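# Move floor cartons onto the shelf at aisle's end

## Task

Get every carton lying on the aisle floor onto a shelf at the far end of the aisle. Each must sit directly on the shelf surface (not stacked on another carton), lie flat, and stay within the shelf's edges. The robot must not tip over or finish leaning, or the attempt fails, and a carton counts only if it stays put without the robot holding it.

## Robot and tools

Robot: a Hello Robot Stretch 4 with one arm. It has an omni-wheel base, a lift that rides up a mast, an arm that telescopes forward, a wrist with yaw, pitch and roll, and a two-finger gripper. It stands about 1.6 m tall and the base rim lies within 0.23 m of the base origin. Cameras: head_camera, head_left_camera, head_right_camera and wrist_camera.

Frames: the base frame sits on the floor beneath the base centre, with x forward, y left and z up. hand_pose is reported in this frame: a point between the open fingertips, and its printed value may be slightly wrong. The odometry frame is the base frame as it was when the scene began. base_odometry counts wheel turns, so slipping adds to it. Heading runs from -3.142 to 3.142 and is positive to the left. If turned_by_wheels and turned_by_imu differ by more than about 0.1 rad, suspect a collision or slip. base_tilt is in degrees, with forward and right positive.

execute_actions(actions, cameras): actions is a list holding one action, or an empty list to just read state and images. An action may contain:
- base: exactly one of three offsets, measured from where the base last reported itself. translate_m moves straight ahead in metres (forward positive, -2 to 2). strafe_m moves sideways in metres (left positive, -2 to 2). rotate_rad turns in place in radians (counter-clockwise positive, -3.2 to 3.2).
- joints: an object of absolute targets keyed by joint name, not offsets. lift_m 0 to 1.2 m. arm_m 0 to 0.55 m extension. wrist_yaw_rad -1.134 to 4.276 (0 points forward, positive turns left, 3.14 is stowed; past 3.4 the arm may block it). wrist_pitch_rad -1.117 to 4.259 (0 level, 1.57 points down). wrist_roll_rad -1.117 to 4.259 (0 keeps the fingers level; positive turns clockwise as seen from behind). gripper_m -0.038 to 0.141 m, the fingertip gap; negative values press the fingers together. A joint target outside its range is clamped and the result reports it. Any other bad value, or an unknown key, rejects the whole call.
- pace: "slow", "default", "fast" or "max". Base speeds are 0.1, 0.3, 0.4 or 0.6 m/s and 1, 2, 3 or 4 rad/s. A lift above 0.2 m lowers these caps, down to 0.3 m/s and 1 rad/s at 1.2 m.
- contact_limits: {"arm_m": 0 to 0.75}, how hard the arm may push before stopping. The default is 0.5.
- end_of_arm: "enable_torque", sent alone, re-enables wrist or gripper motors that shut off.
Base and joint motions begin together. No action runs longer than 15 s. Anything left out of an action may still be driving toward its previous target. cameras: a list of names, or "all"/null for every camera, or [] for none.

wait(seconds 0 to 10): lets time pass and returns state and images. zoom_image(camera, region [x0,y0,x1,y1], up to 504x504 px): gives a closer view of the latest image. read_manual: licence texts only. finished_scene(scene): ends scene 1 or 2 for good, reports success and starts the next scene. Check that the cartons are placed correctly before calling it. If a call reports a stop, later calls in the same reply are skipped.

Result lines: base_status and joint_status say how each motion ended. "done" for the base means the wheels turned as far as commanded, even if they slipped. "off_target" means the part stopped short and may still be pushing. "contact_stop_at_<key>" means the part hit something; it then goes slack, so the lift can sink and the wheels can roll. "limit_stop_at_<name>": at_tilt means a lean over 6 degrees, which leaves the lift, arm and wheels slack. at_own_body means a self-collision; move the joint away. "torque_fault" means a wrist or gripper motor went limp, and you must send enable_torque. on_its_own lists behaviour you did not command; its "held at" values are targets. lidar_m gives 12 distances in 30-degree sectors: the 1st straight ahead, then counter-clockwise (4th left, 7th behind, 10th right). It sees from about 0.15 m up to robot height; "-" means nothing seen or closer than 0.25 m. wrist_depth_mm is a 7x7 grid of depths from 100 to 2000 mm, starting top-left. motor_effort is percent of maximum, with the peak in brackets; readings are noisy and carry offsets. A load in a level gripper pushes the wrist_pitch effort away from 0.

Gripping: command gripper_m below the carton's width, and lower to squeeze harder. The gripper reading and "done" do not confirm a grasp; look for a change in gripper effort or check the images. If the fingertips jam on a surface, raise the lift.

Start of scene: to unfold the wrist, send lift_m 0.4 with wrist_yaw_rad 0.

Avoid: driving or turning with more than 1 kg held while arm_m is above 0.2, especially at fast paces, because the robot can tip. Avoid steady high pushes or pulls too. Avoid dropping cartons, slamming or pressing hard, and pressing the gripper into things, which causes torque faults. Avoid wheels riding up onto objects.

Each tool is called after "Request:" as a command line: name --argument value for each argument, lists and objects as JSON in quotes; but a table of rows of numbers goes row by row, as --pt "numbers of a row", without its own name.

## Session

Request:
execute_actions --actions '[]'

Scene clock: 0.00 s.
base_odometry: x=+0.000 y=+0.000 heading=+0.000 (m, m, rad; odometry frame)
turned_by_wheels: +0.000 (rad since the last result)
turned_by_imu: +0.000 (rad since the last result)
base_tilt: forward=-0.2 right=-0.1 (deg)
lidar_m: 1.51 2.01 2.71 1.32 0.65 0.63 1.55 1.09 1.03 1.04 1.36 1.47
base_status: not commanded
joint_positions: lift_m=+0.285 arm_m=+0.000 wrist_yaw_rad=+3.204 wrist_pitch_rad=-0.009 wrist_roll_rad=-0.009 gripper_m=+0.057
joint_status: not commanded
motor_effort: lift_m=+18 arm_m=+0 wrist_yaw_rad=+0 wrist_pitch_rad=-5 wrist_roll_rad=-1 gripper_m=-5 wheel_0=+0 wheel_1=-1 wheel_2=+0 (%)
hand_pose: x=-0.1225 y=+0.0692 z=+0.4655 quat_wxyz=(-0.031, +0.005, -0.004, +0.999) (m; base frame)
wrist_depth_mm: - - 139 - - - 559 / - - 138 - - - 554 / - 112 138 - - - 554 / 143 140 177 - - - 554 / 211 1255 1537 - - - 549 / 210 1205 214 1618 196 1366 549 / 215 1008 1118 - 1138 585 549
pictures: head_camera, head_left_camera, head_right_camera, wrist_camera
camera_calibration (this result's frames):
wrist_camera: T_world_to_cam=[[-0.0785116, 0.996367, 0.032993, -0.0940142], [-0.0074777, 0.0325057, -0.999444, 0.516322], [-0.996885, -0.0787146, 0.00489846, 0.110497], [0, 0, 0, 1]] pos_world=[0.106632, 0.0855869, 0.518595]
Images, in order (width x height): head_camera 420x560, head_left_camera 420x672, head_right_camera 420x672, wrist_camera 616x392.

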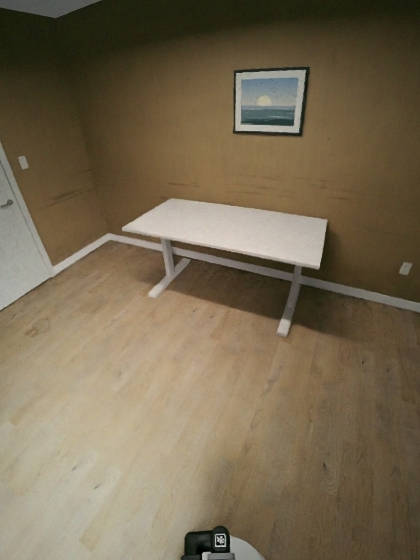

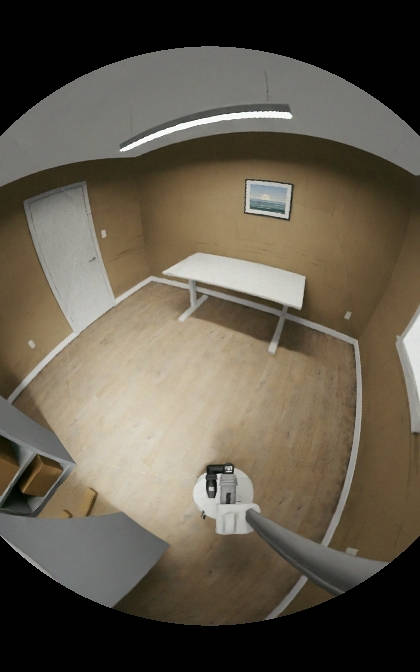

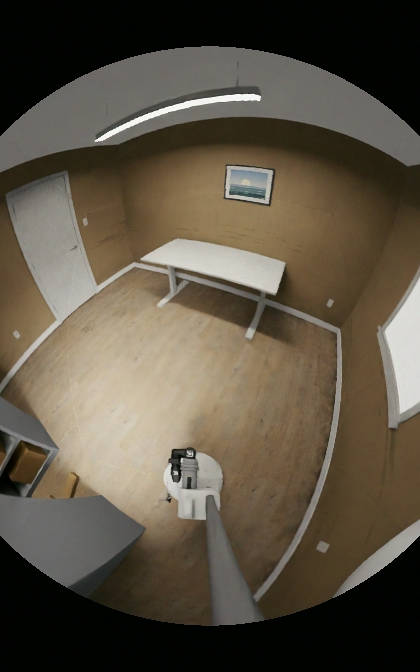

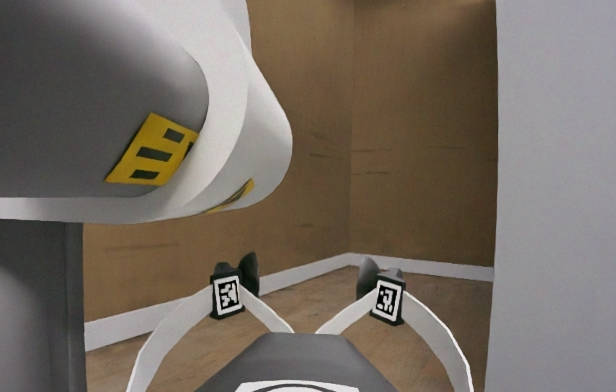

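Request:
execute_actions --actions '[{"base":{"rotate_rad":2.7},"joints":{"lift_m":0.4,"wrist_yaw_rad":0,"wrist_pitch_rad":0.9},"pace":"fast"}]' --cameras '[]'

Request:
execute_actions --actions '[{"base":{"strafe_m":-0.8},"joints":{"gripper_m":0.135},"pace":"fast"}]' --cameras '["head_camera","wrist_camera"]'

Scene clock: 2.90 s.
base_odometry: x=+0.000 y=+0.000 heading=+2.700 (m, m, rad; odometry frame)
turned_by_wheels: +2.700 (rad since the last result)
turned_by_imu: +2.709 (rad since the last result)
base_tilt: forward=-0.3 right=-0.1 (deg)
lidar_m: 0.62 1.42 1.06 1.01 1.08 1.52 1.51 1.55 2.79 2.73 1.32 0.62
base_status: done
joint_positions: lift_m=+0.400 arm_m=+0.000 wrist_yaw_rad=+0.001 wrist_pitch_rad=+0.901 wrist_roll_rad=-0.009 gripper_m=+0.057
joint_status: all done
motor_effort: lift_m=+20(24) arm_m=+0(1) wrist_yaw_rad=-3(7) wrist_pitch_rad=-2(3) wrist_roll_rad=-2(4) gripper_m=-5(7) wheel_0=-2(12) wheel_1=-2(10) wheel_2=+0(9) (%)
hand_pose: x=+0.3499 y=-0.0873 z=+0.3519 quat_wxyz=(+0.900, -0.004, +0.436, +0.002) (m; base frame)
wrist_depth_mm: 1078 1078 1060 1042 379 370 366 / 931 904 917 891 430 415 410 / 788 798 798 768 504 488 477 / 691 699 691 683 597 585 569 / 621 621 627 634 627 621 621 / 559 564 214 569 196 574 559 / 517 508 525 - 521 517 521
pictures: none
No camera images: the call's "cameras" was empty. Leave "cameras" out to get every camera's image.

Scene clock: 6.03 s.
base_odometry: x=+0.342 y=+0.723 heading=+2.700 (m, m, rad; odometry frame)
turned_by_wheels: +0.000 (rad since the last result)
turned_by_imu: +0.002 (rad since the last result)
base_tilt: forward=-0.3 right=-0.1 (deg)
lidar_m: 0.87 0.64 0.87 1.82 1.91 1.55 1.49 1.57 1.97 1.92 0.83 0.70
base_status: done
joint_positions: lift_m=+0.400 arm_m=+0.000 wrist_yaw_rad=+0.000 wrist_pitch_rad=+0.901 wrist_roll_rad=-0.009 gripper_m=+0.135
joint_status: all done
motor_effort: lift_m=+20(20) arm_m=+0(0) wrist_yaw_rad=-2(4) wrist_pitch_rad=-3(2) wrist_roll_rad=-4(1) gripper_m=+0(0) wheel_0=+1(13) wheel_1=+2(12) wheel_2=+1(0) (%)
hand_pose: x=+0.3499 y=-0.0873 z=+0.3519 quat_wxyz=(+0.900, -0.004, +0.436, +0.002) (m; base frame)
wrist_depth_mm: 661 683 991 1008 1042 654 480 / 445 750 891 891 917 654 492 / 496 699 788 759 798 654 449 / 597 647 699 668 707 627 521 / 621 621 627 627 627 615 615 / 559 554 549 564 549 554 564 / 521 517 525 - 530 512 521
pictures: head_camera, wrist_camera
camera_calibration (this result's frames):
wrist_camera: T_world_to_cam=[[0.0362235, -0.999314, 0.00773282, -0.10282], [-0.786172, -0.0332728, -0.617112, 0.543616], [0.616946, 0.0162746, -0.786837, 0.29189], [0, 0, 0, 1]] pos_world=[0.25102, -0.0894126, 0.565936]
Images, in order (width x height): head_camera 420x560, wrist_camera 616x392.

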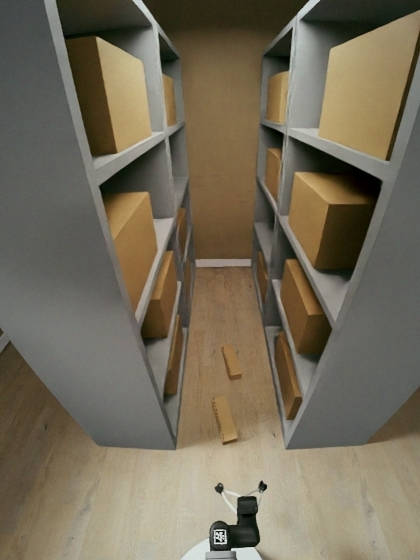

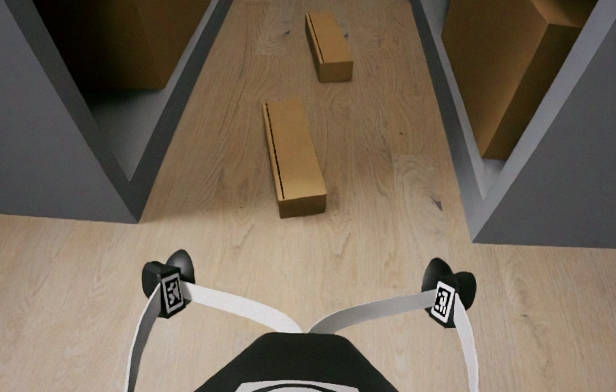

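Request:
execute_actions --actions '[{"joints":{"lift_m":0.16,"arm_m":0.414,"wrist_yaw_rad":0.216},"pace":"fast"}]' --cameras '["wrist_camera"]'

Scene clock: 9.40 s.
base_odometry: x=+0.342 y=+0.723 heading=+2.700 (m, m, rad; odometry frame)
turned_by_wheels: +0.000 (rad since the last result)
turned_by_imu: +0.000 (rad since the last result)
base_tilt: forward=-0.3 right=-0.1 (deg)
lidar_m: 0.90 0.63 0.88 1.82 1.92 1.54 1.48 1.58 1.97 1.92 0.81 0.67
base_status: not commanded
joint_positions: lift_m=+0.160 arm_m=+0.413 wrist_yaw_rad=+0.216 wrist_pitch_rad=+0.901 wrist_roll_rad=-0.009 gripper_m=+0.135
joint_status: all done
motor_effort: lift_m=+16(18) arm_m=+8(7) wrist_yaw_rad=-2(5) wrist_pitch_rad=-2(3) wrist_roll_rad=-1(3) gripper_m=+2(1) wheel_0=+1(0) wheel_1=+2(2) wheel_2=+1(1) (%)
hand_pose: x=+0.7772 y=-0.0470 z=+0.1122 quat_wxyz=(+0.895, -0.051, +0.433, +0.099) (m; base frame)
wrist_depth_mm: 327 421 580 609 535 609 627 / 351 418 525 521 496 512 535 / 357 430 455 452 449 445 462 / 343 402 402 332 404 404 404 / 345 357 351 297 362 357 362 / 322 317 281 270 314 319 325 / 297 296 300 - 298 296 300
pictures: wrist_camera
camera_calibration (this result's frames):
wrist_camera: T_world_to_cam=[[0.249318, -0.968391, 0.00774223, -0.24029], [-0.760799, -0.200806, -0.617141, 0.705404], [0.599188, 0.147974, -0.786815, -0.140988], [0, 0, 0, 1]] pos_world=[0.681057, -0.0701828, 0.326262]
Images, in order (width x height): wrist_camera 616x392.

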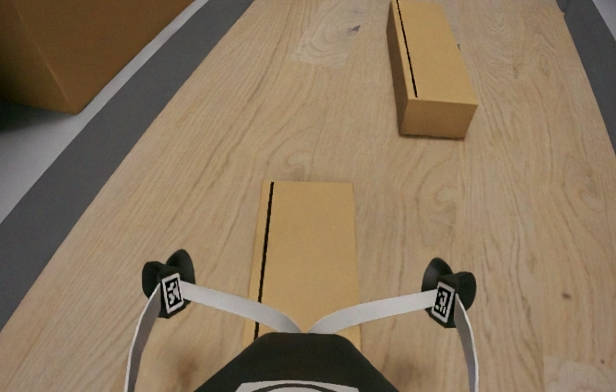

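Request:
execute_actions --actions '[{"joints":{"lift_m":0.08},"pace":"fast"}]' --cameras '[]'

Request:
execute_actions --actions '[{"joints":{"gripper_m":0.025}}]' --cameras '[]'

Request:
execute_actions --actions '[{"base":{"rotate_rad":-0.035},"joints":{"lift_m":0.09,"wrist_yaw_rad":0.08}}]' --cameras '[]'

Request:
execute_actions --actions '[{"base":{"strafe_m":-0.03},"joints":{"arm_m":0.5}}]' --cameras '["head_camera","wrist_camera"]'

Scene clock: 11.10 s.
base_odometry: x=+0.342 y=+0.723 heading=+2.700 (m, m, rad; odometry frame)
turned_by_wheels: +0.000 (rad since the last result)
turned_by_imu: +0.000 (rad since the last result)
base_tilt: forward=-0.2 right=-0.1 (deg)
lidar_m: 0.86 0.62 0.88 1.82 1.90 1.51 1.47 1.58 1.98 1.91 0.81 0.68
base_status: not commanded
joint_positions: lift_m=+0.080 arm_m=+0.413 wrist_yaw_rad=+0.216 wrist_pitch_rad=+0.901 wrist_roll_rad=-0.009 gripper_m=+0.135
joint_status: all done
motor_effort: lift_m=+16(16) arm_m=+7(7) wrist_yaw_rad=-2(2) wrist_pitch_rad=-2(2) wrist_roll_rad=-2(4) gripper_m=-1(0) wheel_0=+0(1) wheel_1=+2(2) wheel_2=+1(1) (%)
hand_pose: x=+0.7772 y=-0.0470 z=+0.0322 quat_wxyz=(+0.895, -0.051, +0.433, +0.099) (m; base frame)
wrist_depth_mm: 319 394 462 459 436 373 469 / 314 384 397 394 387 389 404 / 325 343 343 260 343 343 347 / 303 303 297 232 297 303 304 / 270 271 217 208 266 272 270 / 241 238 193 188 198 239 243 / 224 221 220 - 224 222 -
pictures: none
No camera images: the call's "cameras" was empty. Leave "cameras" out to get every camera's image.

Scene clock: 13.13 s.
base_odometry: x=+0.342 y=+0.723 heading=+2.700 (m, m, rad; odometry frame)
turned_by_wheels: +0.000 (rad since the last result)
turned_by_imu: +0.000 (rad since the last result)
base_tilt: forward=-0.3 right=-0.1 (deg)
lidar_m: 0.90 0.64 0.88 1.82 1.91 1.55 1.48 1.54 1.96 1.92 0.81 0.68
base_status: not commanded
joint_positions: lift_m=+0.080 arm_m=+0.413 wrist_yaw_rad=+0.216 wrist_pitch_rad=+0.902 wrist_roll_rad=-0.009 gripper_m=+0.026
joint_status: all done
motor_effort: lift_m=+16(16) arm_m=+7(7) wrist_yaw_rad=-4(2) wrist_pitch_rad=-3(3) wrist_roll_rad=-2(2) gripper_m=-32(35) wheel_0=+1(1) wheel_1=+2(2) wheel_2=+1(1) (%)
hand_pose: x=+0.7772 y=-0.0470 z=+0.0321 quat_wxyz=(+0.895, -0.051, +0.433, +0.099) (m; base frame)
wrist_depth_mm: 319 394 455 459 436 368 466 / 312 382 392 394 389 384 402 / 325 343 342 243 332 345 345 / 301 300 296 216 296 303 304 / 268 270 206 193 262 271 271 / 241 236 180 175 179 243 243 / 223 222 218 - 191 222 -
pictures: none
No camera images: the call's "cameras" was empty. Leave "cameras" out to get every camera's image.

Scene clock: 13.80 s.
base_odometry: x=+0.342 y=+0.723 heading=+2.665 (m, m, rad; odometry frame)
turned_by_wheels: -0.035 (rad since the last result)
turned_by_imu: -0.035 (rad since the last result)
base_tilt: forward=-0.3 right=-0.1 (deg)
lidar_m: 0.96 0.62 0.82 1.81 1.88 1.52 1.48 1.55 1.99 1.93 0.83 0.67
base_status: done
joint_positions: lift_m=+0.090 arm_m=+0.413 wrist_yaw_rad=+0.081 wrist_pitch_rad=+0.902 wrist_roll_rad=-0.009 gripper_m=+0.026
joint_status: all done
motor_effort: lift_m=+22(22) arm_m=+7(7) wrist_yaw_rad=-4(9) wrist_pitch_rad=-5(4) wrist_roll_rad=+1(2) gripper_m=-35(34) wheel_0=-1(9) wheel_1=+3(6) wheel_2=+0(11) (%)
hand_pose: x=+0.7690 y=-0.0727 z=+0.0416 quat_wxyz=(+0.899, -0.022, +0.435, +0.038) (m; base frame)
wrist_depth_mm: 402 477 480 449 407 484 455 / 392 410 410 413 410 415 413 / 359 353 351 242 345 357 359 / 314 314 309 216 306 317 315 / 278 281 206 193 270 282 281 / 251 245 181 176 179 254 254 / 232 230 228 - 196 230 -
pictures: none
No camera images: the call's "cameras" was empty. Leave "cameras" out to get every camera's image.

Scene clock: 15.00 s.
base_odometry: x=+0.356 y=+0.750 heading=+2.665 (m, m, rad; odometry frame)
turned_by_wheels: +0.000 (rad since the last result)
turned_by_imu: +0.000 (rad since the last result)
base_tilt: forward=-0.3 right=-0.1 (deg)
lidar_m: 1.12 0.65 0.86 1.85 1.93 1.56 1.49 1.56 1.94 1.90 0.84 0.68
base_status: done
joint_positions: lift_m=+0.090 arm_m=+0.499 wrist_yaw_rad=+0.080 wrist_pitch_rad=+0.902 wrist_roll_rad=-0.009 gripper_m=+0.026
joint_status: all done
motor_effort: lift_m=+22(22) arm_m=+7(8) wrist_yaw_rad=-1(4) wrist_pitch_rad=-4(4) wrist_roll_rad=-1(3) gripper_m=-35(33) wheel_0=-1(11) wheel_1=+0(10) wheel_2=+0(4) (%)
hand_pose: x=+0.8549 y=-0.0728 z=+0.0416 quat_wxyz=(+0.899, -0.021, +0.435, +0.038) (m; base frame)
wrist_depth_mm: 439 484 477 375 473 477 407 / 404 410 407 357 402 415 404 / 353 355 355 243 347 355 353 / 314 312 306 216 307 317 317 / 279 281 206 193 271 282 281 / 252 244 181 175 179 254 253 / 231 230 227 - 196 230 -
pictures: head_camera, wrist_camera
camera_calibration (this result's frames):
wrist_camera: T_world_to_cam=[[0.115731, -0.993251, 0.00772487, -0.171725], [-0.781327, -0.095835, -0.61672, 0.740964], [0.613297, 0.0653381, -0.787145, -0.257305], [0, 0, 0, 1]] pos_world=[0.756614, -0.0827438, 0.255757]
Images, in order (width x height): head_camera 420x560, wrist_camera 616x392.

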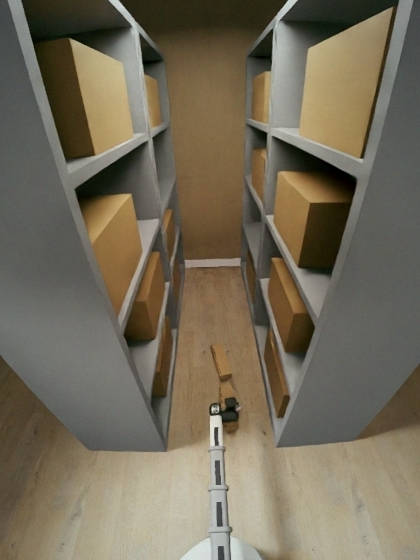

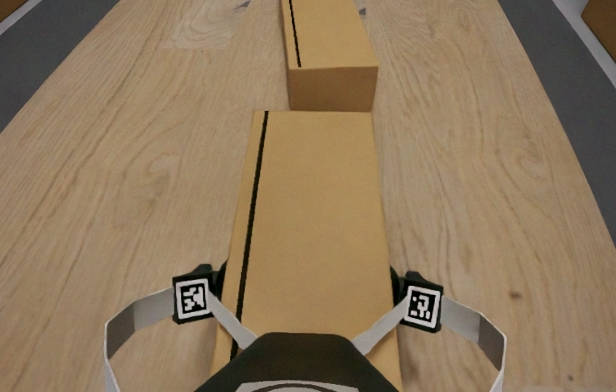

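Request:
execute_actions --actions '[{"base":{"translate_m":1.0},"joints":{"arm_m":0.1,"lift_m":0.073}}]' --cameras '["head_camera","wrist_camera"]'

Scene clock: 20.13 s.
base_odometry: x=-0.533 y=+1.208 heading=+2.665 (m, m, rad; odometry frame)
turned_by_wheels: +0.000 (rad since the last result)
turned_by_imu: -0.003 (rad since the last result)
base_tilt: forward=-0.3 right=-0.1 (deg)
lidar_m: 1.10 0.38 0.25 0.26 0.26 0.38 3.38 0.45 0.33 0.31 0.33 0.46
base_status: done
joint_positions: lift_m=+0.073 arm_m=+0.101 wrist_yaw_rad=+0.080 wrist_pitch_rad=+0.902 wrist_roll_rad=-0.009 gripper_m=+0.026
joint_status: all done
motor_effort: lift_m=+17(20) arm_m=-7(7) wrist_yaw_rad=-2(0) wrist_pitch_rad=-5(5) wrist_roll_rad=-3(0) gripper_m=-34(34) wheel_0=+2(8) wheel_1=+1(4) wheel_2=+0(9) (%)
hand_pose: x=+0.4575 y=-0.0729 z=+0.0250 quat_wxyz=(+0.899, -0.021, +0.435, +0.038) (m; base frame)
wrist_depth_mm: 430 452 445 340 452 455 407 / 389 387 382 293 387 389 382 / 334 332 334 243 327 336 340 / 294 294 287 215 289 297 296 / 262 264 206 193 253 265 264 / 236 229 180 175 179 238 238 / 217 216 213 - 189 216 -
pictures: head_camera, wrist_camera
camera_calibration (this result's frames):
wrist_camera: T_world_to_cam=[[0.115506, -0.993277, 0.0077453, -0.125544], [-0.781398, -0.0956754, -0.616654, 0.420187], [0.613249, 0.0651749, -0.787196, -0.0266082], [0, 0, 0, 1]] pos_world=[0.359152, -0.0827642, 0.239137]
Images, in order (width x height): head_camera 420x560, wrist_camera 616x392.

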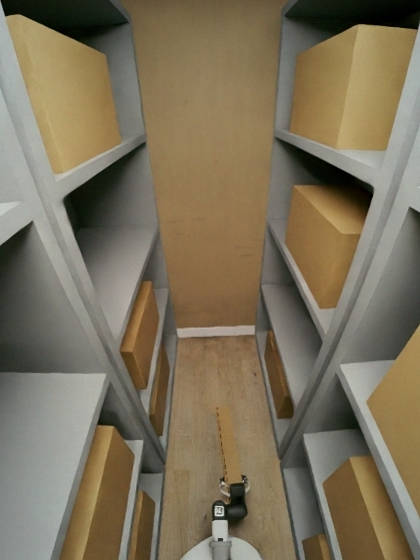

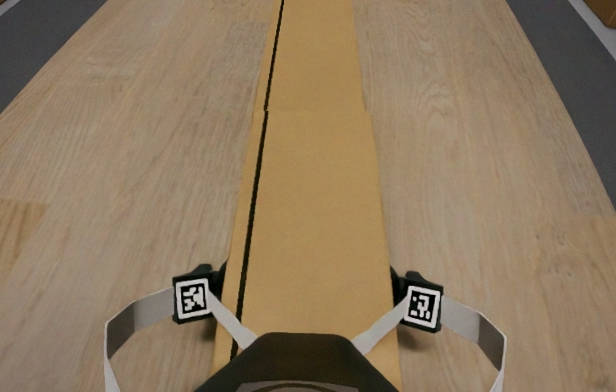

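Request:
execute_actions --actions '[{"joints":{"arm_m":0.085,"lift_m":0.15},"pace":"fast"}]' --cameras '[]'

Request:
execute_actions --actions '[{"base":{"translate_m":0.28},"joints":{"arm_m":0.369,"lift_m":0.64},"pace":"fast"}]' --cameras '["wrist_camera"]'

Request:
execute_actions --actions '[{"base":{"rotate_rad":-0.676},"joints":{"wrist_yaw_rad":0.676}}]' --cameras '["head_camera","wrist_camera"]'

Scene clock: 22.13 s.
base_odometry: x=-0.533 y=+1.208 heading=+2.665 (m, m, rad; odometry frame)
turned_by_wheels: +0.000 (rad since the last result)
turned_by_imu: +0.000 (rad since the last result)
base_tilt: forward=-0.3 right=-0.1 (deg)
lidar_m: 0.49 0.40 0.28 0.26 0.28 0.40 3.36 0.47 0.32 0.31 0.34 0.48
base_status: not commanded
joint_positions: lift_m=+0.150 arm_m=+0.086 wrist_yaw_rad=+0.080 wrist_pitch_rad=+0.902 wrist_roll_rad=-0.009 gripper_m=+0.026
joint_status: all done
motor_effort: lift_m=+21(23) arm_m=-7(7) wrist_yaw_rad=-1(1) wrist_pitch_rad=-4(5) wrist_roll_rad=-3(4) gripper_m=-34(33) wheel_0=+2(2) wheel_1=+1(1) wheel_2=+0(0) (%)
hand_pose: x=+0.4425 y=-0.0728 z=+0.1017 quat_wxyz=(+0.899, -0.021, +0.435, +0.038) (m; base frame)
wrist_depth_mm: 449 564 591 496 597 569 439 / 439 508 508 415 508 508 410 / 430 436 439 242 436 442 402 / 389 389 384 215 379 392 375 / 347 347 206 193 338 349 347 / 310 301 180 175 179 315 315 / 290 286 282 - 225 287 290
pictures: none
No camera images: the call's "cameras" was empty. Leave "cameras" out to get every camera's image.

Scene clock: 24.43 s.
base_odometry: x=-0.782 y=+1.337 heading=+2.666 (m, m, rad; odometry frame)
turned_by_wheels: +0.000 (rad since the last result)
turned_by_imu: +0.000 (rad since the last result)
base_tilt: forward=-0.3 right=-0.1 (deg)
lidar_m: 0.57 0.37 0.27 0.26 0.27 0.40 3.67 0.47 0.33 0.31 0.35 0.47
base_status: done
joint_positions: lift_m=+0.640 arm_m=+0.368 wrist_yaw_rad=+0.080 wrist_pitch_rad=+0.902 wrist_roll_rad=-0.009 gripper_m=+0.026
joint_status: all done
motor_effort: lift_m=+21(24) arm_m=+7(9) wrist_yaw_rad=-3(0) wrist_pitch_rad=-4(5) wrist_roll_rad=-3(2) gripper_m=-32(36) wheel_0=+0(9) wheel_1=+2(5) wheel_2=+2(13) (%)
hand_pose: x=+0.7240 y=-0.0728 z=+0.5917 quat_wxyz=(+0.899, -0.022, +0.435, +0.038) (m; base frame)
wrist_depth_mm: 517 569 580 569 554 525 480 / 459 654 661 654 634 580 455 / 741 750 759 243 699 661 402 / 866 866 891 215 842 768 699 / 809 798 206 194 809 798 788 / 496 580 180 175 178 496 462 / 508 691 707 - 442 521 424
pictures: wrist_camera
camera_calibration (this result's frames):
wrist_camera: T_world_to_cam=[[0.115798, -0.993242, 0.00775141, -0.160877], [-0.781214, -0.0958928, -0.616855, 0.977917], [0.61343, 0.0653753, -0.787039, 0.255801], [0, 0, 0, 1]] pos_world=[0.625675, -0.082738, 0.805805]
Images, in order (width x height): wrist_camera 616x392.

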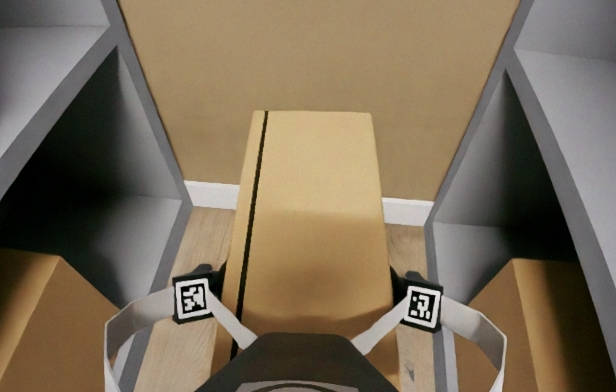

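Scene clock: 25.87 s.
base_odometry: x=-0.782 y=+1.337 heading=+1.990 (m, m, rad; odometry frame)
turned_by_wheels: -0.676 (rad since the last result)
turned_by_imu: -0.678 (rad since the last result)
base_tilt: forward=-0.2 right=-0.1 (deg)
lidar_m: 0.41 0.85 0.46 0.31 0.27 0.25 0.36 0.72 0.59 0.34 0.31 0.32
base_status: done
joint_positions: lift_m=+0.640 arm_m=+0.368 wrist_yaw_rad=+0.676 wrist_pitch_rad=+0.902 wrist_roll_rad=-0.009 gripper_m=+0.026
joint_status: all done
motor_effort: lift_m=+21(21) arm_m=+6(7) wrist_yaw_rad=-1(3) wrist_pitch_rad=-4(3) wrist_roll_rad=-3(1) gripper_m=-31(34) wheel_0=+0(10) wheel_1=+3(7) wheel_2=+1(9) (%)
hand_pose: x=+0.7330 y=+0.0436 z=+0.5917 quat_wxyz=(+0.849, -0.148, +0.410, +0.300) (m; base frame)
wrist_depth_mm: 707 699 691 508 512 517 496 / 788 788 768 433 436 439 445 / 904 917 866 243 368 382 382 / 946 976 336 215 329 334 336 / 878 891 206 193 287 300 298 / 798 778 180 175 178 271 268 / 732 732 242 - 203 245 -
pictures: head_camera, wrist_camera
camera_calibration (this result's frames):
wrist_camera: T_world_to_cam=[[0.652849, -0.757449, 0.00774053, -0.450195], [-0.593126, -0.517521, -0.616744, 0.876543], [0.471158, 0.398049, -0.787126, 0.332483], [0, 0, 0, 1]] pos_world=[0.657158, -0.0197142, 0.805794]
Images, in order (width x height): head_camera 420x560, wrist_camera 616x392.

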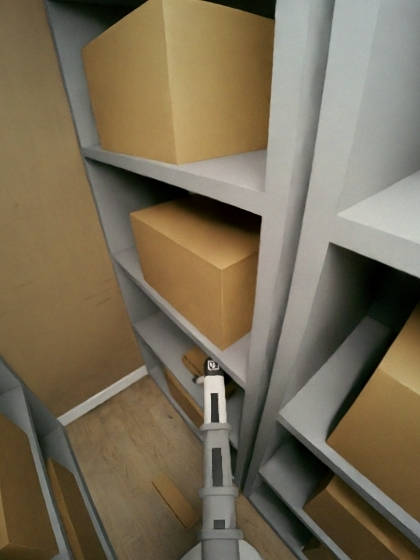

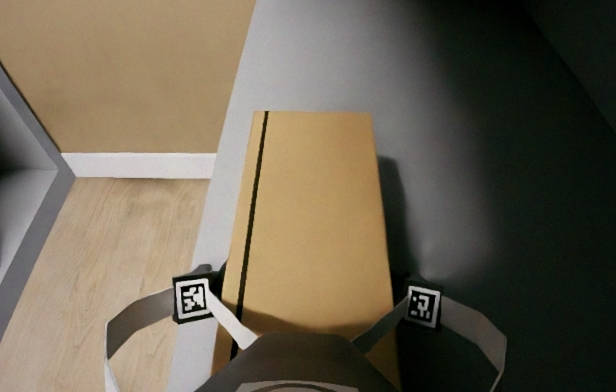

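Request:
execute_actions --actions '[{"joints":{"lift_m":0.615}}]' --cameras '[]'

Request:
execute_actions --actions '[{"joints":{"gripper_m":0.135}}]' --cameras '[]'

Request:
execute_actions --actions '[{"joints":{"lift_m":0.65,"wrist_pitch_rad":0.55}}]' --cameras '[]'

Request:
execute_actions --actions '[{"base":{"rotate_rad":0.756},"joints":{"wrist_yaw_rad":0.3}}]' --cameras '[]'

Request:
execute_actions --actions '[{"joints":{"lift_m":0.16,"arm_m":0.095,"wrist_yaw_rad":0.0,"wrist_pitch_rad":0.9},"pace":"fast"}]' --cameras '["head_camera","wrist_camera"]'

Scene clock: 27.43 s.
base_odometry: x=-0.782 y=+1.337 heading=+1.990 (m, m, rad; odometry frame)
turned_by_wheels: +0.000 (rad since the last result)
turned_by_imu: +0.000 (rad since the last result)
base_tilt: forward=-0.2 right=-0.1 (deg)
lidar_m: 0.42 0.86 0.45 0.30 0.25 0.27 0.34 0.70 0.55 0.35 0.30 0.31
base_status: not commanded
joint_positions: lift_m=+0.615 arm_m=+0.368 wrist_yaw_rad=+0.676 wrist_pitch_rad=+0.902 wrist_roll_rad=-0.009 gripper_m=+0.026
joint_status: all done
motor_effort: lift_m=+16(21) arm_m=+7(7) wrist_yaw_rad=+3(1) wrist_pitch_rad=-4(4) wrist_roll_rad=-2(2) gripper_m=-34(34) wheel_0=+0(0) wheel_1=+3(3) wheel_2=+1(1) (%)
hand_pose: x=+0.7330 y=+0.0436 z=+0.5671 quat_wxyz=(+0.849, -0.148, +0.410, +0.300) (m; base frame)
wrist_depth_mm: 691 699 691 462 466 469 469 / 798 788 741 394 397 402 404 / 904 931 353 243 336 347 347 / 917 976 296 216 298 304 306 / 854 866 206 193 263 272 272 / 778 759 180 175 179 246 244 / 715 715 220 - 193 222 -
pictures: none
No camera images: the call's "cameras" was empty. Leave "cameras" out to get every camera's image.

Scene clock: 29.47 s.
base_odometry: x=-0.782 y=+1.337 heading=+1.990 (m, m, rad; odometry frame)
turned_by_wheels: +0.000 (rad since the last result)
turned_by_imu: +0.000 (rad since the last result)
base_tilt: forward=-0.3 right=-0.1 (deg)
lidar_m: 0.41 0.84 0.46 0.30 0.25 0.27 0.35 0.71 0.54 0.35 0.32 0.33
base_status: not commanded
joint_positions: lift_m=+0.615 arm_m=+0.368 wrist_yaw_rad=+0.676 wrist_pitch_rad=+0.902 wrist_roll_rad=-0.009 gripper_m=+0.135
joint_status: all done
motor_effort: lift_m=+16(16) arm_m=+7(7) wrist_yaw_rad=+0(0) wrist_pitch_rad=-3(4) wrist_roll_rad=-3(2) gripper_m=-1(36) wheel_0=+0(0) wheel_1=+2(3) wheel_2=+1(1) (%)
hand_pose: x=+0.7330 y=+0.0437 z=+0.5672 quat_wxyz=(+0.849, -0.148, +0.410, +0.300) (m; base frame)
wrist_depth_mm: 699 699 683 462 466 477 473 / 788 788 750 397 397 404 410 / 904 931 353 263 345 347 347 / 917 976 306 234 297 306 304 / 854 854 266 211 267 273 272 / 768 759 196 190 195 240 245 / 715 699 224 - 222 224 -
pictures: none
No camera images: the call's "cameras" was empty. Leave "cameras" out to get every camera's image.

Scene clock: 30.43 s.
base_odometry: x=-0.782 y=+1.337 heading=+1.990 (m, m, rad; odometry frame)
turned_by_wheels: +0.000 (rad since the last result)
turned_by_imu: +0.000 (rad since the last result)
base_tilt: forward=-0.3 right=-0.1 (deg)
lidar_m: 0.41 0.83 0.47 0.29 0.25 0.27 0.34 0.70 0.58 0.35 0.32 0.32
base_status: not commanded
joint_positions: lift_m=+0.650 arm_m=+0.368 wrist_yaw_rad=+0.676 wrist_pitch_rad=+0.552 wrist_roll_rad=-0.009 gripper_m=+0.135
joint_status: all done
motor_effort: lift_m=+22(23) arm_m=+6(7) wrist_yaw_rad=-1(1) wrist_pitch_rad=-6(7) wrist_roll_rad=-3(2) gripper_m=-1(1) wheel_0=+0(0) wheel_1=+3(2) wheel_2=+1(1) (%)
hand_pose: x=+0.7850 y=+0.0853 z=+0.6766 quat_wxyz=(+0.907, -0.094, +0.256, +0.320) (m; base frame)
wrist_depth_mm: 621 621 609 574 569 564 512 / 661 661 668 609 615 609 504 / 732 732 732 661 661 661 508 / 809 809 778 564 574 564 508 / 878 878 854 455 459 459 455 / 946 960 368 312 357 366 379 / 878 866 347 - 330 324 330
pictures: none
No camera images: the call's "cameras" was empty. Leave "cameras" out to get every camera's image.

Scene clock: 31.93 s.
base_odometry: x=-0.782 y=+1.337 heading=+2.746 (m, m, rad; odometry frame)
turned_by_wheels: +0.756 (rad since the last result)
turned_by_imu: +0.758 (rad since the last result)
base_tilt: forward=-0.2 right=-0.1 (deg)
lidar_m: 0.83 0.36 0.27 0.26 0.29 0.43 3.60 0.42 0.32 0.30 0.36 0.49
base_status: done
joint_positions: lift_m=+0.650 arm_m=+0.368 wrist_yaw_rad=+0.300 wrist_pitch_rad=+0.552 wrist_roll_rad=-0.009 gripper_m=+0.135
joint_status: all done
motor_effort: lift_m=+21(22) arm_m=+7(6) wrist_yaw_rad=-4(8) wrist_pitch_rad=-6(6) wrist_roll_rad=-3(1) gripper_m=+1(4) wheel_0=-2(9) wheel_1=+0(11) wheel_2=+1(9) (%)
hand_pose: x=+0.7992 y=-0.0108 z=+0.6766 quat_wxyz=(+0.951, -0.045, +0.269, +0.145) (m; base frame)
wrist_depth_mm: 627 591 525 530 484 439 413 / 289 647 569 580 517 466 439 / 300 683 634 621 559 512 469 / 314 554 585 676 603 549 500 / 322 399 750 741 661 585 544 / 332 384 831 798 723 621 597 / 332 647 831 - 788 699 634
pictures: none
No camera images: the call's "cameras" was empty. Leave "cameras" out to get every camera's image.

Scene clock: 34.23 s.
base_odometry: x=-0.782 y=+1.337 heading=+2.746 (m, m, rad; odometry frame)
turned_by_wheels: +0.000 (rad since the last result)
turned_by_imu: +0.000 (rad since the last result)
base_tilt: forward=-0.2 right=-0.1 (deg)
lidar_m: 0.83 0.37 0.27 0.26 0.27 0.43 3.62 0.43 0.32 0.31 0.36 0.51
base_status: not commanded
joint_positions: lift_m=+0.160 arm_m=+0.096 wrist_yaw_rad=+0.000 wrist_pitch_rad=+0.902 wrist_roll_rad=-0.009 gripper_m=+0.135
joint_status: all done
motor_effort: lift_m=+16(20) arm_m=-7(7) wrist_yaw_rad=-2(8) wrist_pitch_rad=-3(2) wrist_roll_rad=-2(1) gripper_m=-3(2) wheel_0=-3(2) wheel_1=+0(0) wheel_2=+1(1) (%)
hand_pose: x=+0.4461 y=-0.0874 z=+0.1121 quat_wxyz=(+0.900, -0.004, +0.436, +0.002) (m; base frame)
wrist_depth_mm: 439 559 609 621 621 603 473 / 418 512 525 525 530 530 442 / 427 455 455 459 459 462 421 / 392 402 399 402 404 404 394 / 359 362 355 298 362 364 362 / 322 319 315 270 315 319 324 / 298 297 301 - 301 297 300
pictures: head_camera, wrist_camera
camera_calibration (this result's frames):
wrist_camera: T_world_to_cam=[[0.0357362, -0.999331, 0.00774493, -0.10433], [-0.786354, -0.0329011, -0.616899, 0.471401], [0.616742, 0.0159554, -0.787004, 0.0439818], [0, 0, 0, 1]] pos_world=[0.347291, -0.0894521, 0.326229]
Images, in order (width x height): head_camera 420x560, wrist_camera 616x392.

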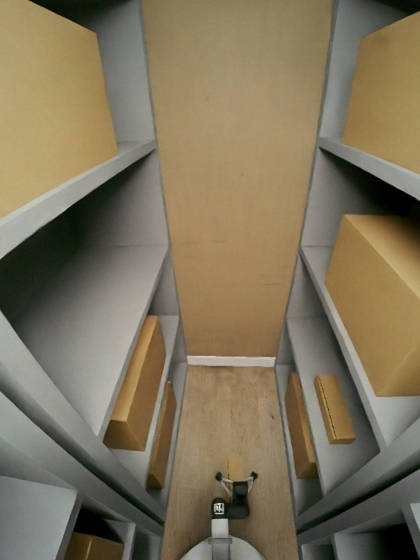

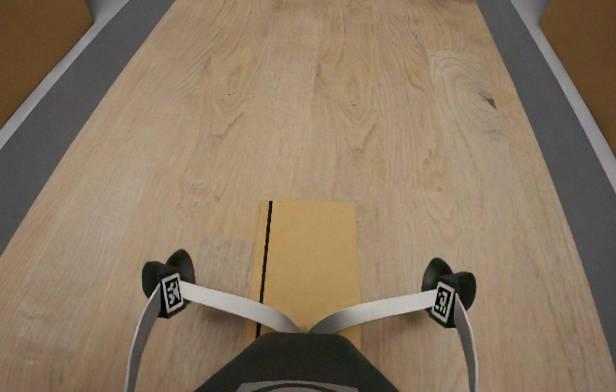

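Request:
execute_actions --actions '[{"joints":{"lift_m":0.08,"arm_m":0.08},"pace":"fast"}]' --cameras '[]'

Request:
execute_actions --actions '[{"joints":{"gripper_m":0.03}}]' --cameras '[]'

Request:
execute_actions --actions '[{"base":{"rotate_rad":-0.12},"joints":{"lift_m":0.4,"arm_m":0.12},"pace":"fast"}]' --cameras '["wrist_camera"]'

Request:
execute_actions --actions '[{"base":{"translate_m":0.25},"joints":{"lift_m":1.097},"pace":"fast"}]' --cameras '[]'

Request:
execute_actions --actions '[{"base":{"rotate_rad":0.94},"joints":{"wrist_yaw_rad":-0.9,"arm_m":0.43}}]' --cameras '["head_camera","wrist_camera"]'

Scene clock: 36.63 s.
base_odometry: x=-0.782 y=+1.337 heading=+2.746 (m, m, rad; odometry frame)
turned_by_wheels: +0.000 (rad since the last result)
turned_by_imu: +0.000 (rad since the last result)
base_tilt: forward=-0.2 right=-0.1 (deg)
lidar_m: 0.83 0.36 0.27 0.25 0.28 0.45 3.63 0.43 0.32 0.30 0.34 0.50
base_status: not commanded
joint_positions: lift_m=+0.080 arm_m=+0.081 wrist_yaw_rad=+0.000 wrist_pitch_rad=+0.902 wrist_roll_rad=-0.009 gripper_m=+0.135
joint_status: all done
motor_effort: lift_m=+16(17) arm_m=-7(8) wrist_yaw_rad=-2(3) wrist_pitch_rad=-3(3) wrist_roll_rad=+0(3) gripper_m=+0(0) wheel_0=-2(2) wheel_1=+0(0) wheel_2=+1(1) (%)
hand_pose: x=+0.4311 y=-0.0874 z=+0.0321 quat_wxyz=(+0.900, -0.004, +0.436, +0.002) (m; base frame)
wrist_depth_mm: 413 462 462 466 469 469 442 / 389 397 397 397 399 402 404 / 345 342 343 263 345 345 347 / 303 303 297 235 297 306 304 / 270 271 226 210 267 272 272 / 243 240 193 189 196 241 245 / 224 223 220 - 222 223 -
pictures: none
No camera images: the call's "cameras" was empty. Leave "cameras" out to get every camera's image.

Scene clock: 38.63 s.
base_odometry: x=-0.782 y=+1.337 heading=+2.746 (m, m, rad; odometry frame)
turned_by_wheels: +0.000 (rad since the last result)
turned_by_imu: +0.000 (rad since the last result)
base_tilt: forward=-0.3 right=-0.1 (deg)
lidar_m: 0.85 0.36 0.27 0.27 0.29 0.43 3.62 0.42 0.31 0.31 0.33 0.50
base_status: not commanded
joint_positions: lift_m=+0.080 arm_m=+0.081 wrist_yaw_rad=+0.000 wrist_pitch_rad=+0.902 wrist_roll_rad=-0.009 gripper_m=+0.031
joint_status: all done
motor_effort: lift_m=+16(16) arm_m=-7(7) wrist_yaw_rad=-1(3) wrist_pitch_rad=-3(3) wrist_roll_rad=-2(2) gripper_m=-32(34) wheel_0=-2(2) wheel_1=+0(0) wheel_2=+1(1) (%)
hand_pose: x=+0.4312 y=-0.0874 z=+0.0322 quat_wxyz=(+0.900, -0.004, +0.436, +0.002) (m; base frame)
wrist_depth_mm: 415 466 462 466 462 473 442 / 389 399 397 397 399 402 402 / 345 345 345 246 334 345 349 / 303 304 296 217 297 304 304 / 271 271 260 196 262 273 272 / 243 238 181 177 180 246 244 / 226 222 221 - 195 222 -
pictures: none
No camera images: the call's "cameras" was empty. Leave "cameras" out to get every camera's image.

Scene clock: 40.53 s.
base_odometry: x=-0.782 y=+1.337 heading=+2.626 (m, m, rad; odometry frame)
turned_by_wheels: -0.120 (rad since the last result)
turned_by_imu: -0.121 (rad since the last result)
base_tilt: forward=-0.2 right=-0.1 (deg)
lidar_m: 0.53 0.42 0.28 0.26 0.27 0.39 3.68 0.49 0.34 0.31 0.31 0.30
base_status: done
joint_positions: lift_m=+0.400 arm_m=+0.119 wrist_yaw_rad=+0.000 wrist_pitch_rad=+0.902 wrist_roll_rad=-0.009 gripper_m=+0.031
joint_status: all done
motor_effort: lift_m=+21(23) arm_m=+7(8) wrist_yaw_rad=-1(1) wrist_pitch_rad=-4(3) wrist_roll_rad=-1(3) gripper_m=-32(33) wheel_0=+2(8) wheel_1=+0(9) wheel_2=-2(8) (%)
hand_pose: x=+0.4685 y=-0.0874 z=+0.3517 quat_wxyz=(+0.900, -0.004, +0.436, +0.002) (m; base frame)
wrist_depth_mm: 759 798 820 831 809 473 421 / 788 820 891 866 854 473 366 / 564 750 778 245 723 480 349 / 554 691 676 219 668 480 349 / 539 621 603 195 597 484 347 / 521 549 181 177 180 421 347 / 512 512 504 - 338 433 364
pictures: wrist_camera
camera_calibration (this result's frames):
wrist_camera: T_world_to_cam=[[0.0358246, -0.999328, 0.00774036, -0.107009], [-0.786434, -0.03297, -0.616794, 0.636792], [0.616635, 0.0160091, -0.787086, 0.218797], [0, 0, 0, 1]] pos_world=[0.369711, -0.0894451, 0.56581]
Images, in order (width x height): wrist_camera 616x392.

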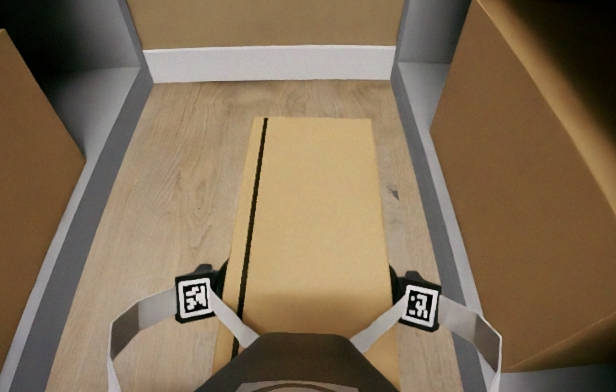

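Scene clock: 43.37 s.
base_odometry: x=-0.999 y=+1.460 heading=+2.626 (m, m, rad; odometry frame)
turned_by_wheels: +0.000 (rad since the last result)
turned_by_imu: -0.001 (rad since the last result)
base_tilt: forward=-0.3 right=-0.1 (deg)
lidar_m: 0.29 0.42 0.31 0.27 0.28 0.40 0.96 0.47 0.30 0.30 0.32 0.30
base_status: done
joint_positions: lift_m=+1.097 arm_m=+0.119 wrist_yaw_rad=+0.000 wrist_pitch_rad=+0.902 wrist_roll_rad=-0.009 gripper_m=+0.031
joint_status: all done
motor_effort: lift_m=+22(23) arm_m=+7(7) wrist_yaw_rad=-1(2) wrist_pitch_rad=-4(4) wrist_roll_rad=-2(3) gripper_m=-33(31) wheel_0=+0(9) wheel_1=+2(7) wheel_2=+1(13) (%)
hand_pose: x=+0.4685 y=-0.0874 z=+1.0486 quat_wxyz=(+0.900, -0.004, +0.436, +0.002) (m; base frame)
wrist_depth_mm: 544 569 574 574 580 508 512 / 585 640 647 661 640 462 449 / 676 732 741 246 723 421 384 / 820 866 878 218 842 809 329 / 788 842 1042 195 788 809 307 / 564 723 180 177 181 723 691 / 569 866 1098 - 413 654 668
pictures: none
No camera images: the call's "cameras" was empty. Leave "cameras" out to get every camera's image.

Scene clock: 45.40 s.
base_odometry: x=-0.999 y=+1.460 heading=-2.718 (m, m, rad; odometry frame)
turned_by_wheels: +0.940 (rad since the last result)
turned_by_imu: +0.943 (rad since the last result)
base_tilt: forward=-0.3 right=-0.1 (deg)
lidar_m: 0.32 0.26 0.28 0.37 0.72 0.53 0.37 0.31 0.31 0.38 0.82 0.49
base_status: done
joint_positions: lift_m=+1.097 arm_m=+0.429 wrist_yaw_rad=-0.899 wrist_pitch_rad=+0.902 wrist_roll_rad=-0.009 gripper_m=+0.031
joint_status: all done
motor_effort: lift_m=+22(22) arm_m=+7(8) wrist_yaw_rad=-3(10) wrist_pitch_rad=-4(4) wrist_roll_rad=-3(4) gripper_m=-30(34) wheel_0=-2(8) wheel_1=-3(7) wheel_2=-1(8) (%)
hand_pose: x=+0.6424 y=-0.1945 z=+1.0487 quat_wxyz=(+0.811, +0.186, +0.394, -0.390) (m; base frame)
wrist_depth_mm: 442 436 439 436 466 480 480 / 430 436 436 436 517 539 539 / 382 379 379 246 399 640 627 / 332 332 327 217 338 750 750 / 296 298 287 195 290 946 946 / 267 264 181 177 180 1138 1160 / 247 246 242 - 206 1118 1098
pictures: head_camera, wrist_camera
camera_calibration (this result's frames):
wrist_camera: T_world_to_cam=[[-0.760159, -0.649691, 0.00774799, 0.353752], [-0.515017, 0.59523, -0.616814, 1.14775], [0.396127, -0.472866, -0.787071, 0.708422], [0, 0, 0, 1]] pos_world=[0.579393, -0.118355, 1.26278]
Images, in order (width x height): head_camera 420x560, wrist_camera 616x392.

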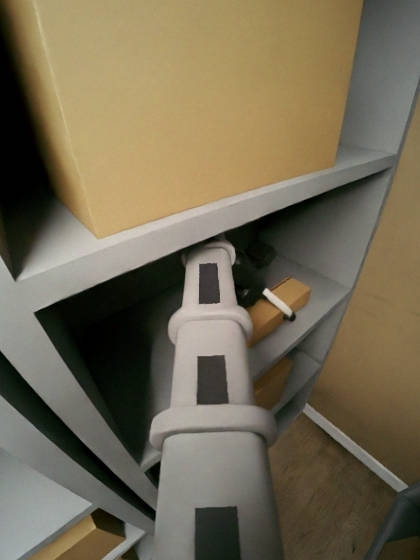

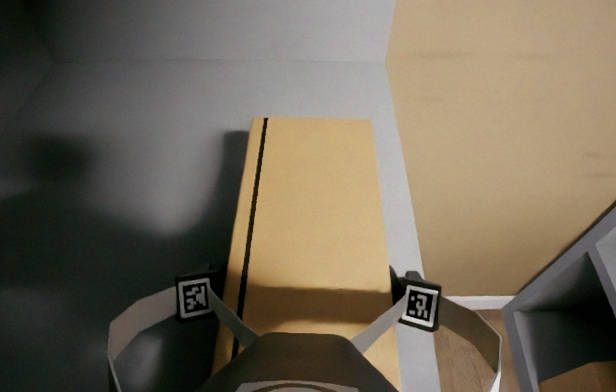

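332 vs 303 → lower by 0.024.

Request:
execute_actions --actions '[{"joints":{"lift_m":1.073}}]' --cameras '[]'

Request:
execute_actions --actions '[{"joints":{"gripper_m":0.12}}]' --cameras '[]'

Request:
execute_actions --actions '[{"joints":{"lift_m":1.105,"wrist_pitch_rad":0.55}}]' --cameras '["head_right_camera","wrist_camera"]'

Scene clock: 46.50 s.
base_odometry: x=-0.999 y=+1.460 heading=-2.718 (m, m, rad; odometry frame)
turned_by_wheels: +0.000 (rad since the last result)
turned_by_imu: +0.000 (rad since the last result)
base_tilt: forward=-0.2 right=-0.1 (deg)
lidar_m: 0.30 0.27 0.28 0.34 0.73 0.53 0.34 0.30 0.31 0.41 0.79 0.49
base_status: not commanded
joint_positions: lift_m=+1.073 arm_m=+0.429 wrist_yaw_rad=-0.899 wrist_pitch_rad=+0.902 wrist_roll_rad=-0.009 gripper_m=+0.031
joint_status: all done
motor_effort: lift_m=+16(20) arm_m=+7(7) wrist_yaw_rad=-4(2) wrist_pitch_rad=-4(4) wrist_roll_rad=-4(2) gripper_m=-31(33) wheel_0=-1(1) wheel_1=-3(3) wheel_2=-1(1) (%)
hand_pose: x=+0.6424 y=-0.1945 z=+1.0251 quat_wxyz=(+0.811, +0.186, +0.394, -0.390) (m; base frame)
wrist_depth_mm: 439 433 436 439 466 473 477 / 399 399 397 397 427 544 535 / 345 343 345 246 357 627 627 / 303 306 297 216 300 768 759 / 270 273 263 196 264 946 931 / 244 241 180 177 181 1118 1098 / 225 224 220 - 195 1098 1060
pictures: none
No camera images: the call's "cameras" was empty. Leave "cameras" out to get every camera's image.

Scene clock: 48.27 s.
base_odometry: x=-0.999 y=+1.460 heading=-2.718 (m, m, rad; odometry frame)
turned_by_wheels: +0.000 (rad since the last result)
turned_by_imu: +0.000 (rad since the last result)
base_tilt: forward=-0.2 right=-0.1 (deg)
lidar_m: 0.29 0.27 0.27 0.36 0.72 0.54 0.36 0.30 0.32 0.41 0.82 0.52
base_status: not commanded
joint_positions: lift_m=+1.073 arm_m=+0.429 wrist_yaw_rad=-0.899 wrist_pitch_rad=+0.902 wrist_roll_rad=-0.009 gripper_m=+0.120
joint_status: all done
motor_effort: lift_m=+16(16) arm_m=+7(7) wrist_yaw_rad=-2(2) wrist_pitch_rad=-4(3) wrist_roll_rad=-3(3) gripper_m=-1(31) wheel_0=-2(1) wheel_1=-3(3) wheel_2=-1(1) (%)
hand_pose: x=+0.6424 y=-0.1945 z=+1.0251 quat_wxyz=(+0.811, +0.186, +0.394, -0.390) (m; base frame)
wrist_depth_mm: 445 439 439 436 466 477 477 / 404 399 399 399 427 535 530 / 347 347 347 266 357 627 627 / 304 304 300 236 301 778 768 / 271 273 264 211 270 946 931 / 244 243 195 191 195 1160 1118 / 225 224 224 - 224 1098 1078
pictures: none
No camera images: the call's "cameras" was empty. Leave "cameras" out to get every camera's image.

Scene clock: 49.20 s.
base_odometry: x=-0.999 y=+1.460 heading=-2.718 (m, m, rad; odometry frame)
turned_by_wheels: +0.000 (rad since the last result)
turned_by_imu: +0.000 (rad since the last result)
base_tilt: forward=-0.2 right=-0.1 (deg)
lidar_m: 0.32 0.28 0.27 0.36 0.74 0.51 0.34 0.30 0.32 0.40 0.84 0.48
base_status: not commanded
joint_positions: lift_m=+1.105 arm_m=+0.429 wrist_yaw_rad=-0.900 wrist_pitch_rad=+0.552 wrist_roll_rad=-0.009 gripper_m=+0.120
joint_status: all done
motor_effort: lift_m=+21(23) arm_m=+7(8) wrist_yaw_rad=-3(3) wrist_pitch_rad=-6(8) wrist_roll_rad=+0(2) gripper_m=+0(2) wheel_0=-2(1) wheel_1=-3(3) wheel_2=-1(1) (%)
hand_pose: x=+0.6839 y=-0.2467 z=+1.1316 quat_wxyz=(+0.867, +0.115, +0.247, -0.417) (m; base frame)
wrist_depth_mm: 392 389 392 389 399 430 427 / 424 421 421 415 452 466 459 / 452 455 455 459 496 508 500 / 488 504 508 508 544 554 559 / 439 445 449 455 591 621 615 / 368 359 351 310 357 668 699 / 320 320 330 - 549 768 788
pictures: head_right_camera, wrist_camera
camera_calibration (this result's frames):
wrist_camera: T_world_to_cam=[[-0.763248, -0.64581, 0.0195531, 0.340401], [-0.354095, 0.392789, -0.848725, 1.35373], [0.540435, -0.654711, -0.528473, 0.296408], [0, 0, 0, 1]] pos_world=[0.578971, -0.117834, 1.29893]
Images, in order (width x height): head_right_camera 420x672, wrist_camera 616x392.

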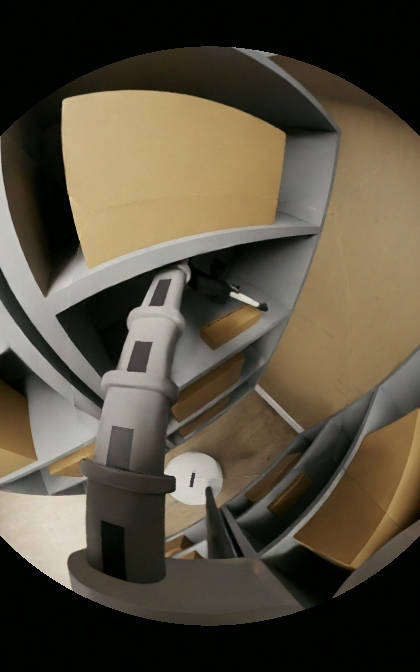

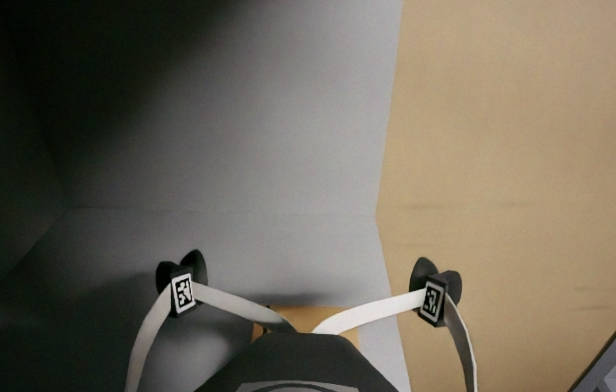

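Request:
finished_scene --scene 2

The scene is finished: the task was done.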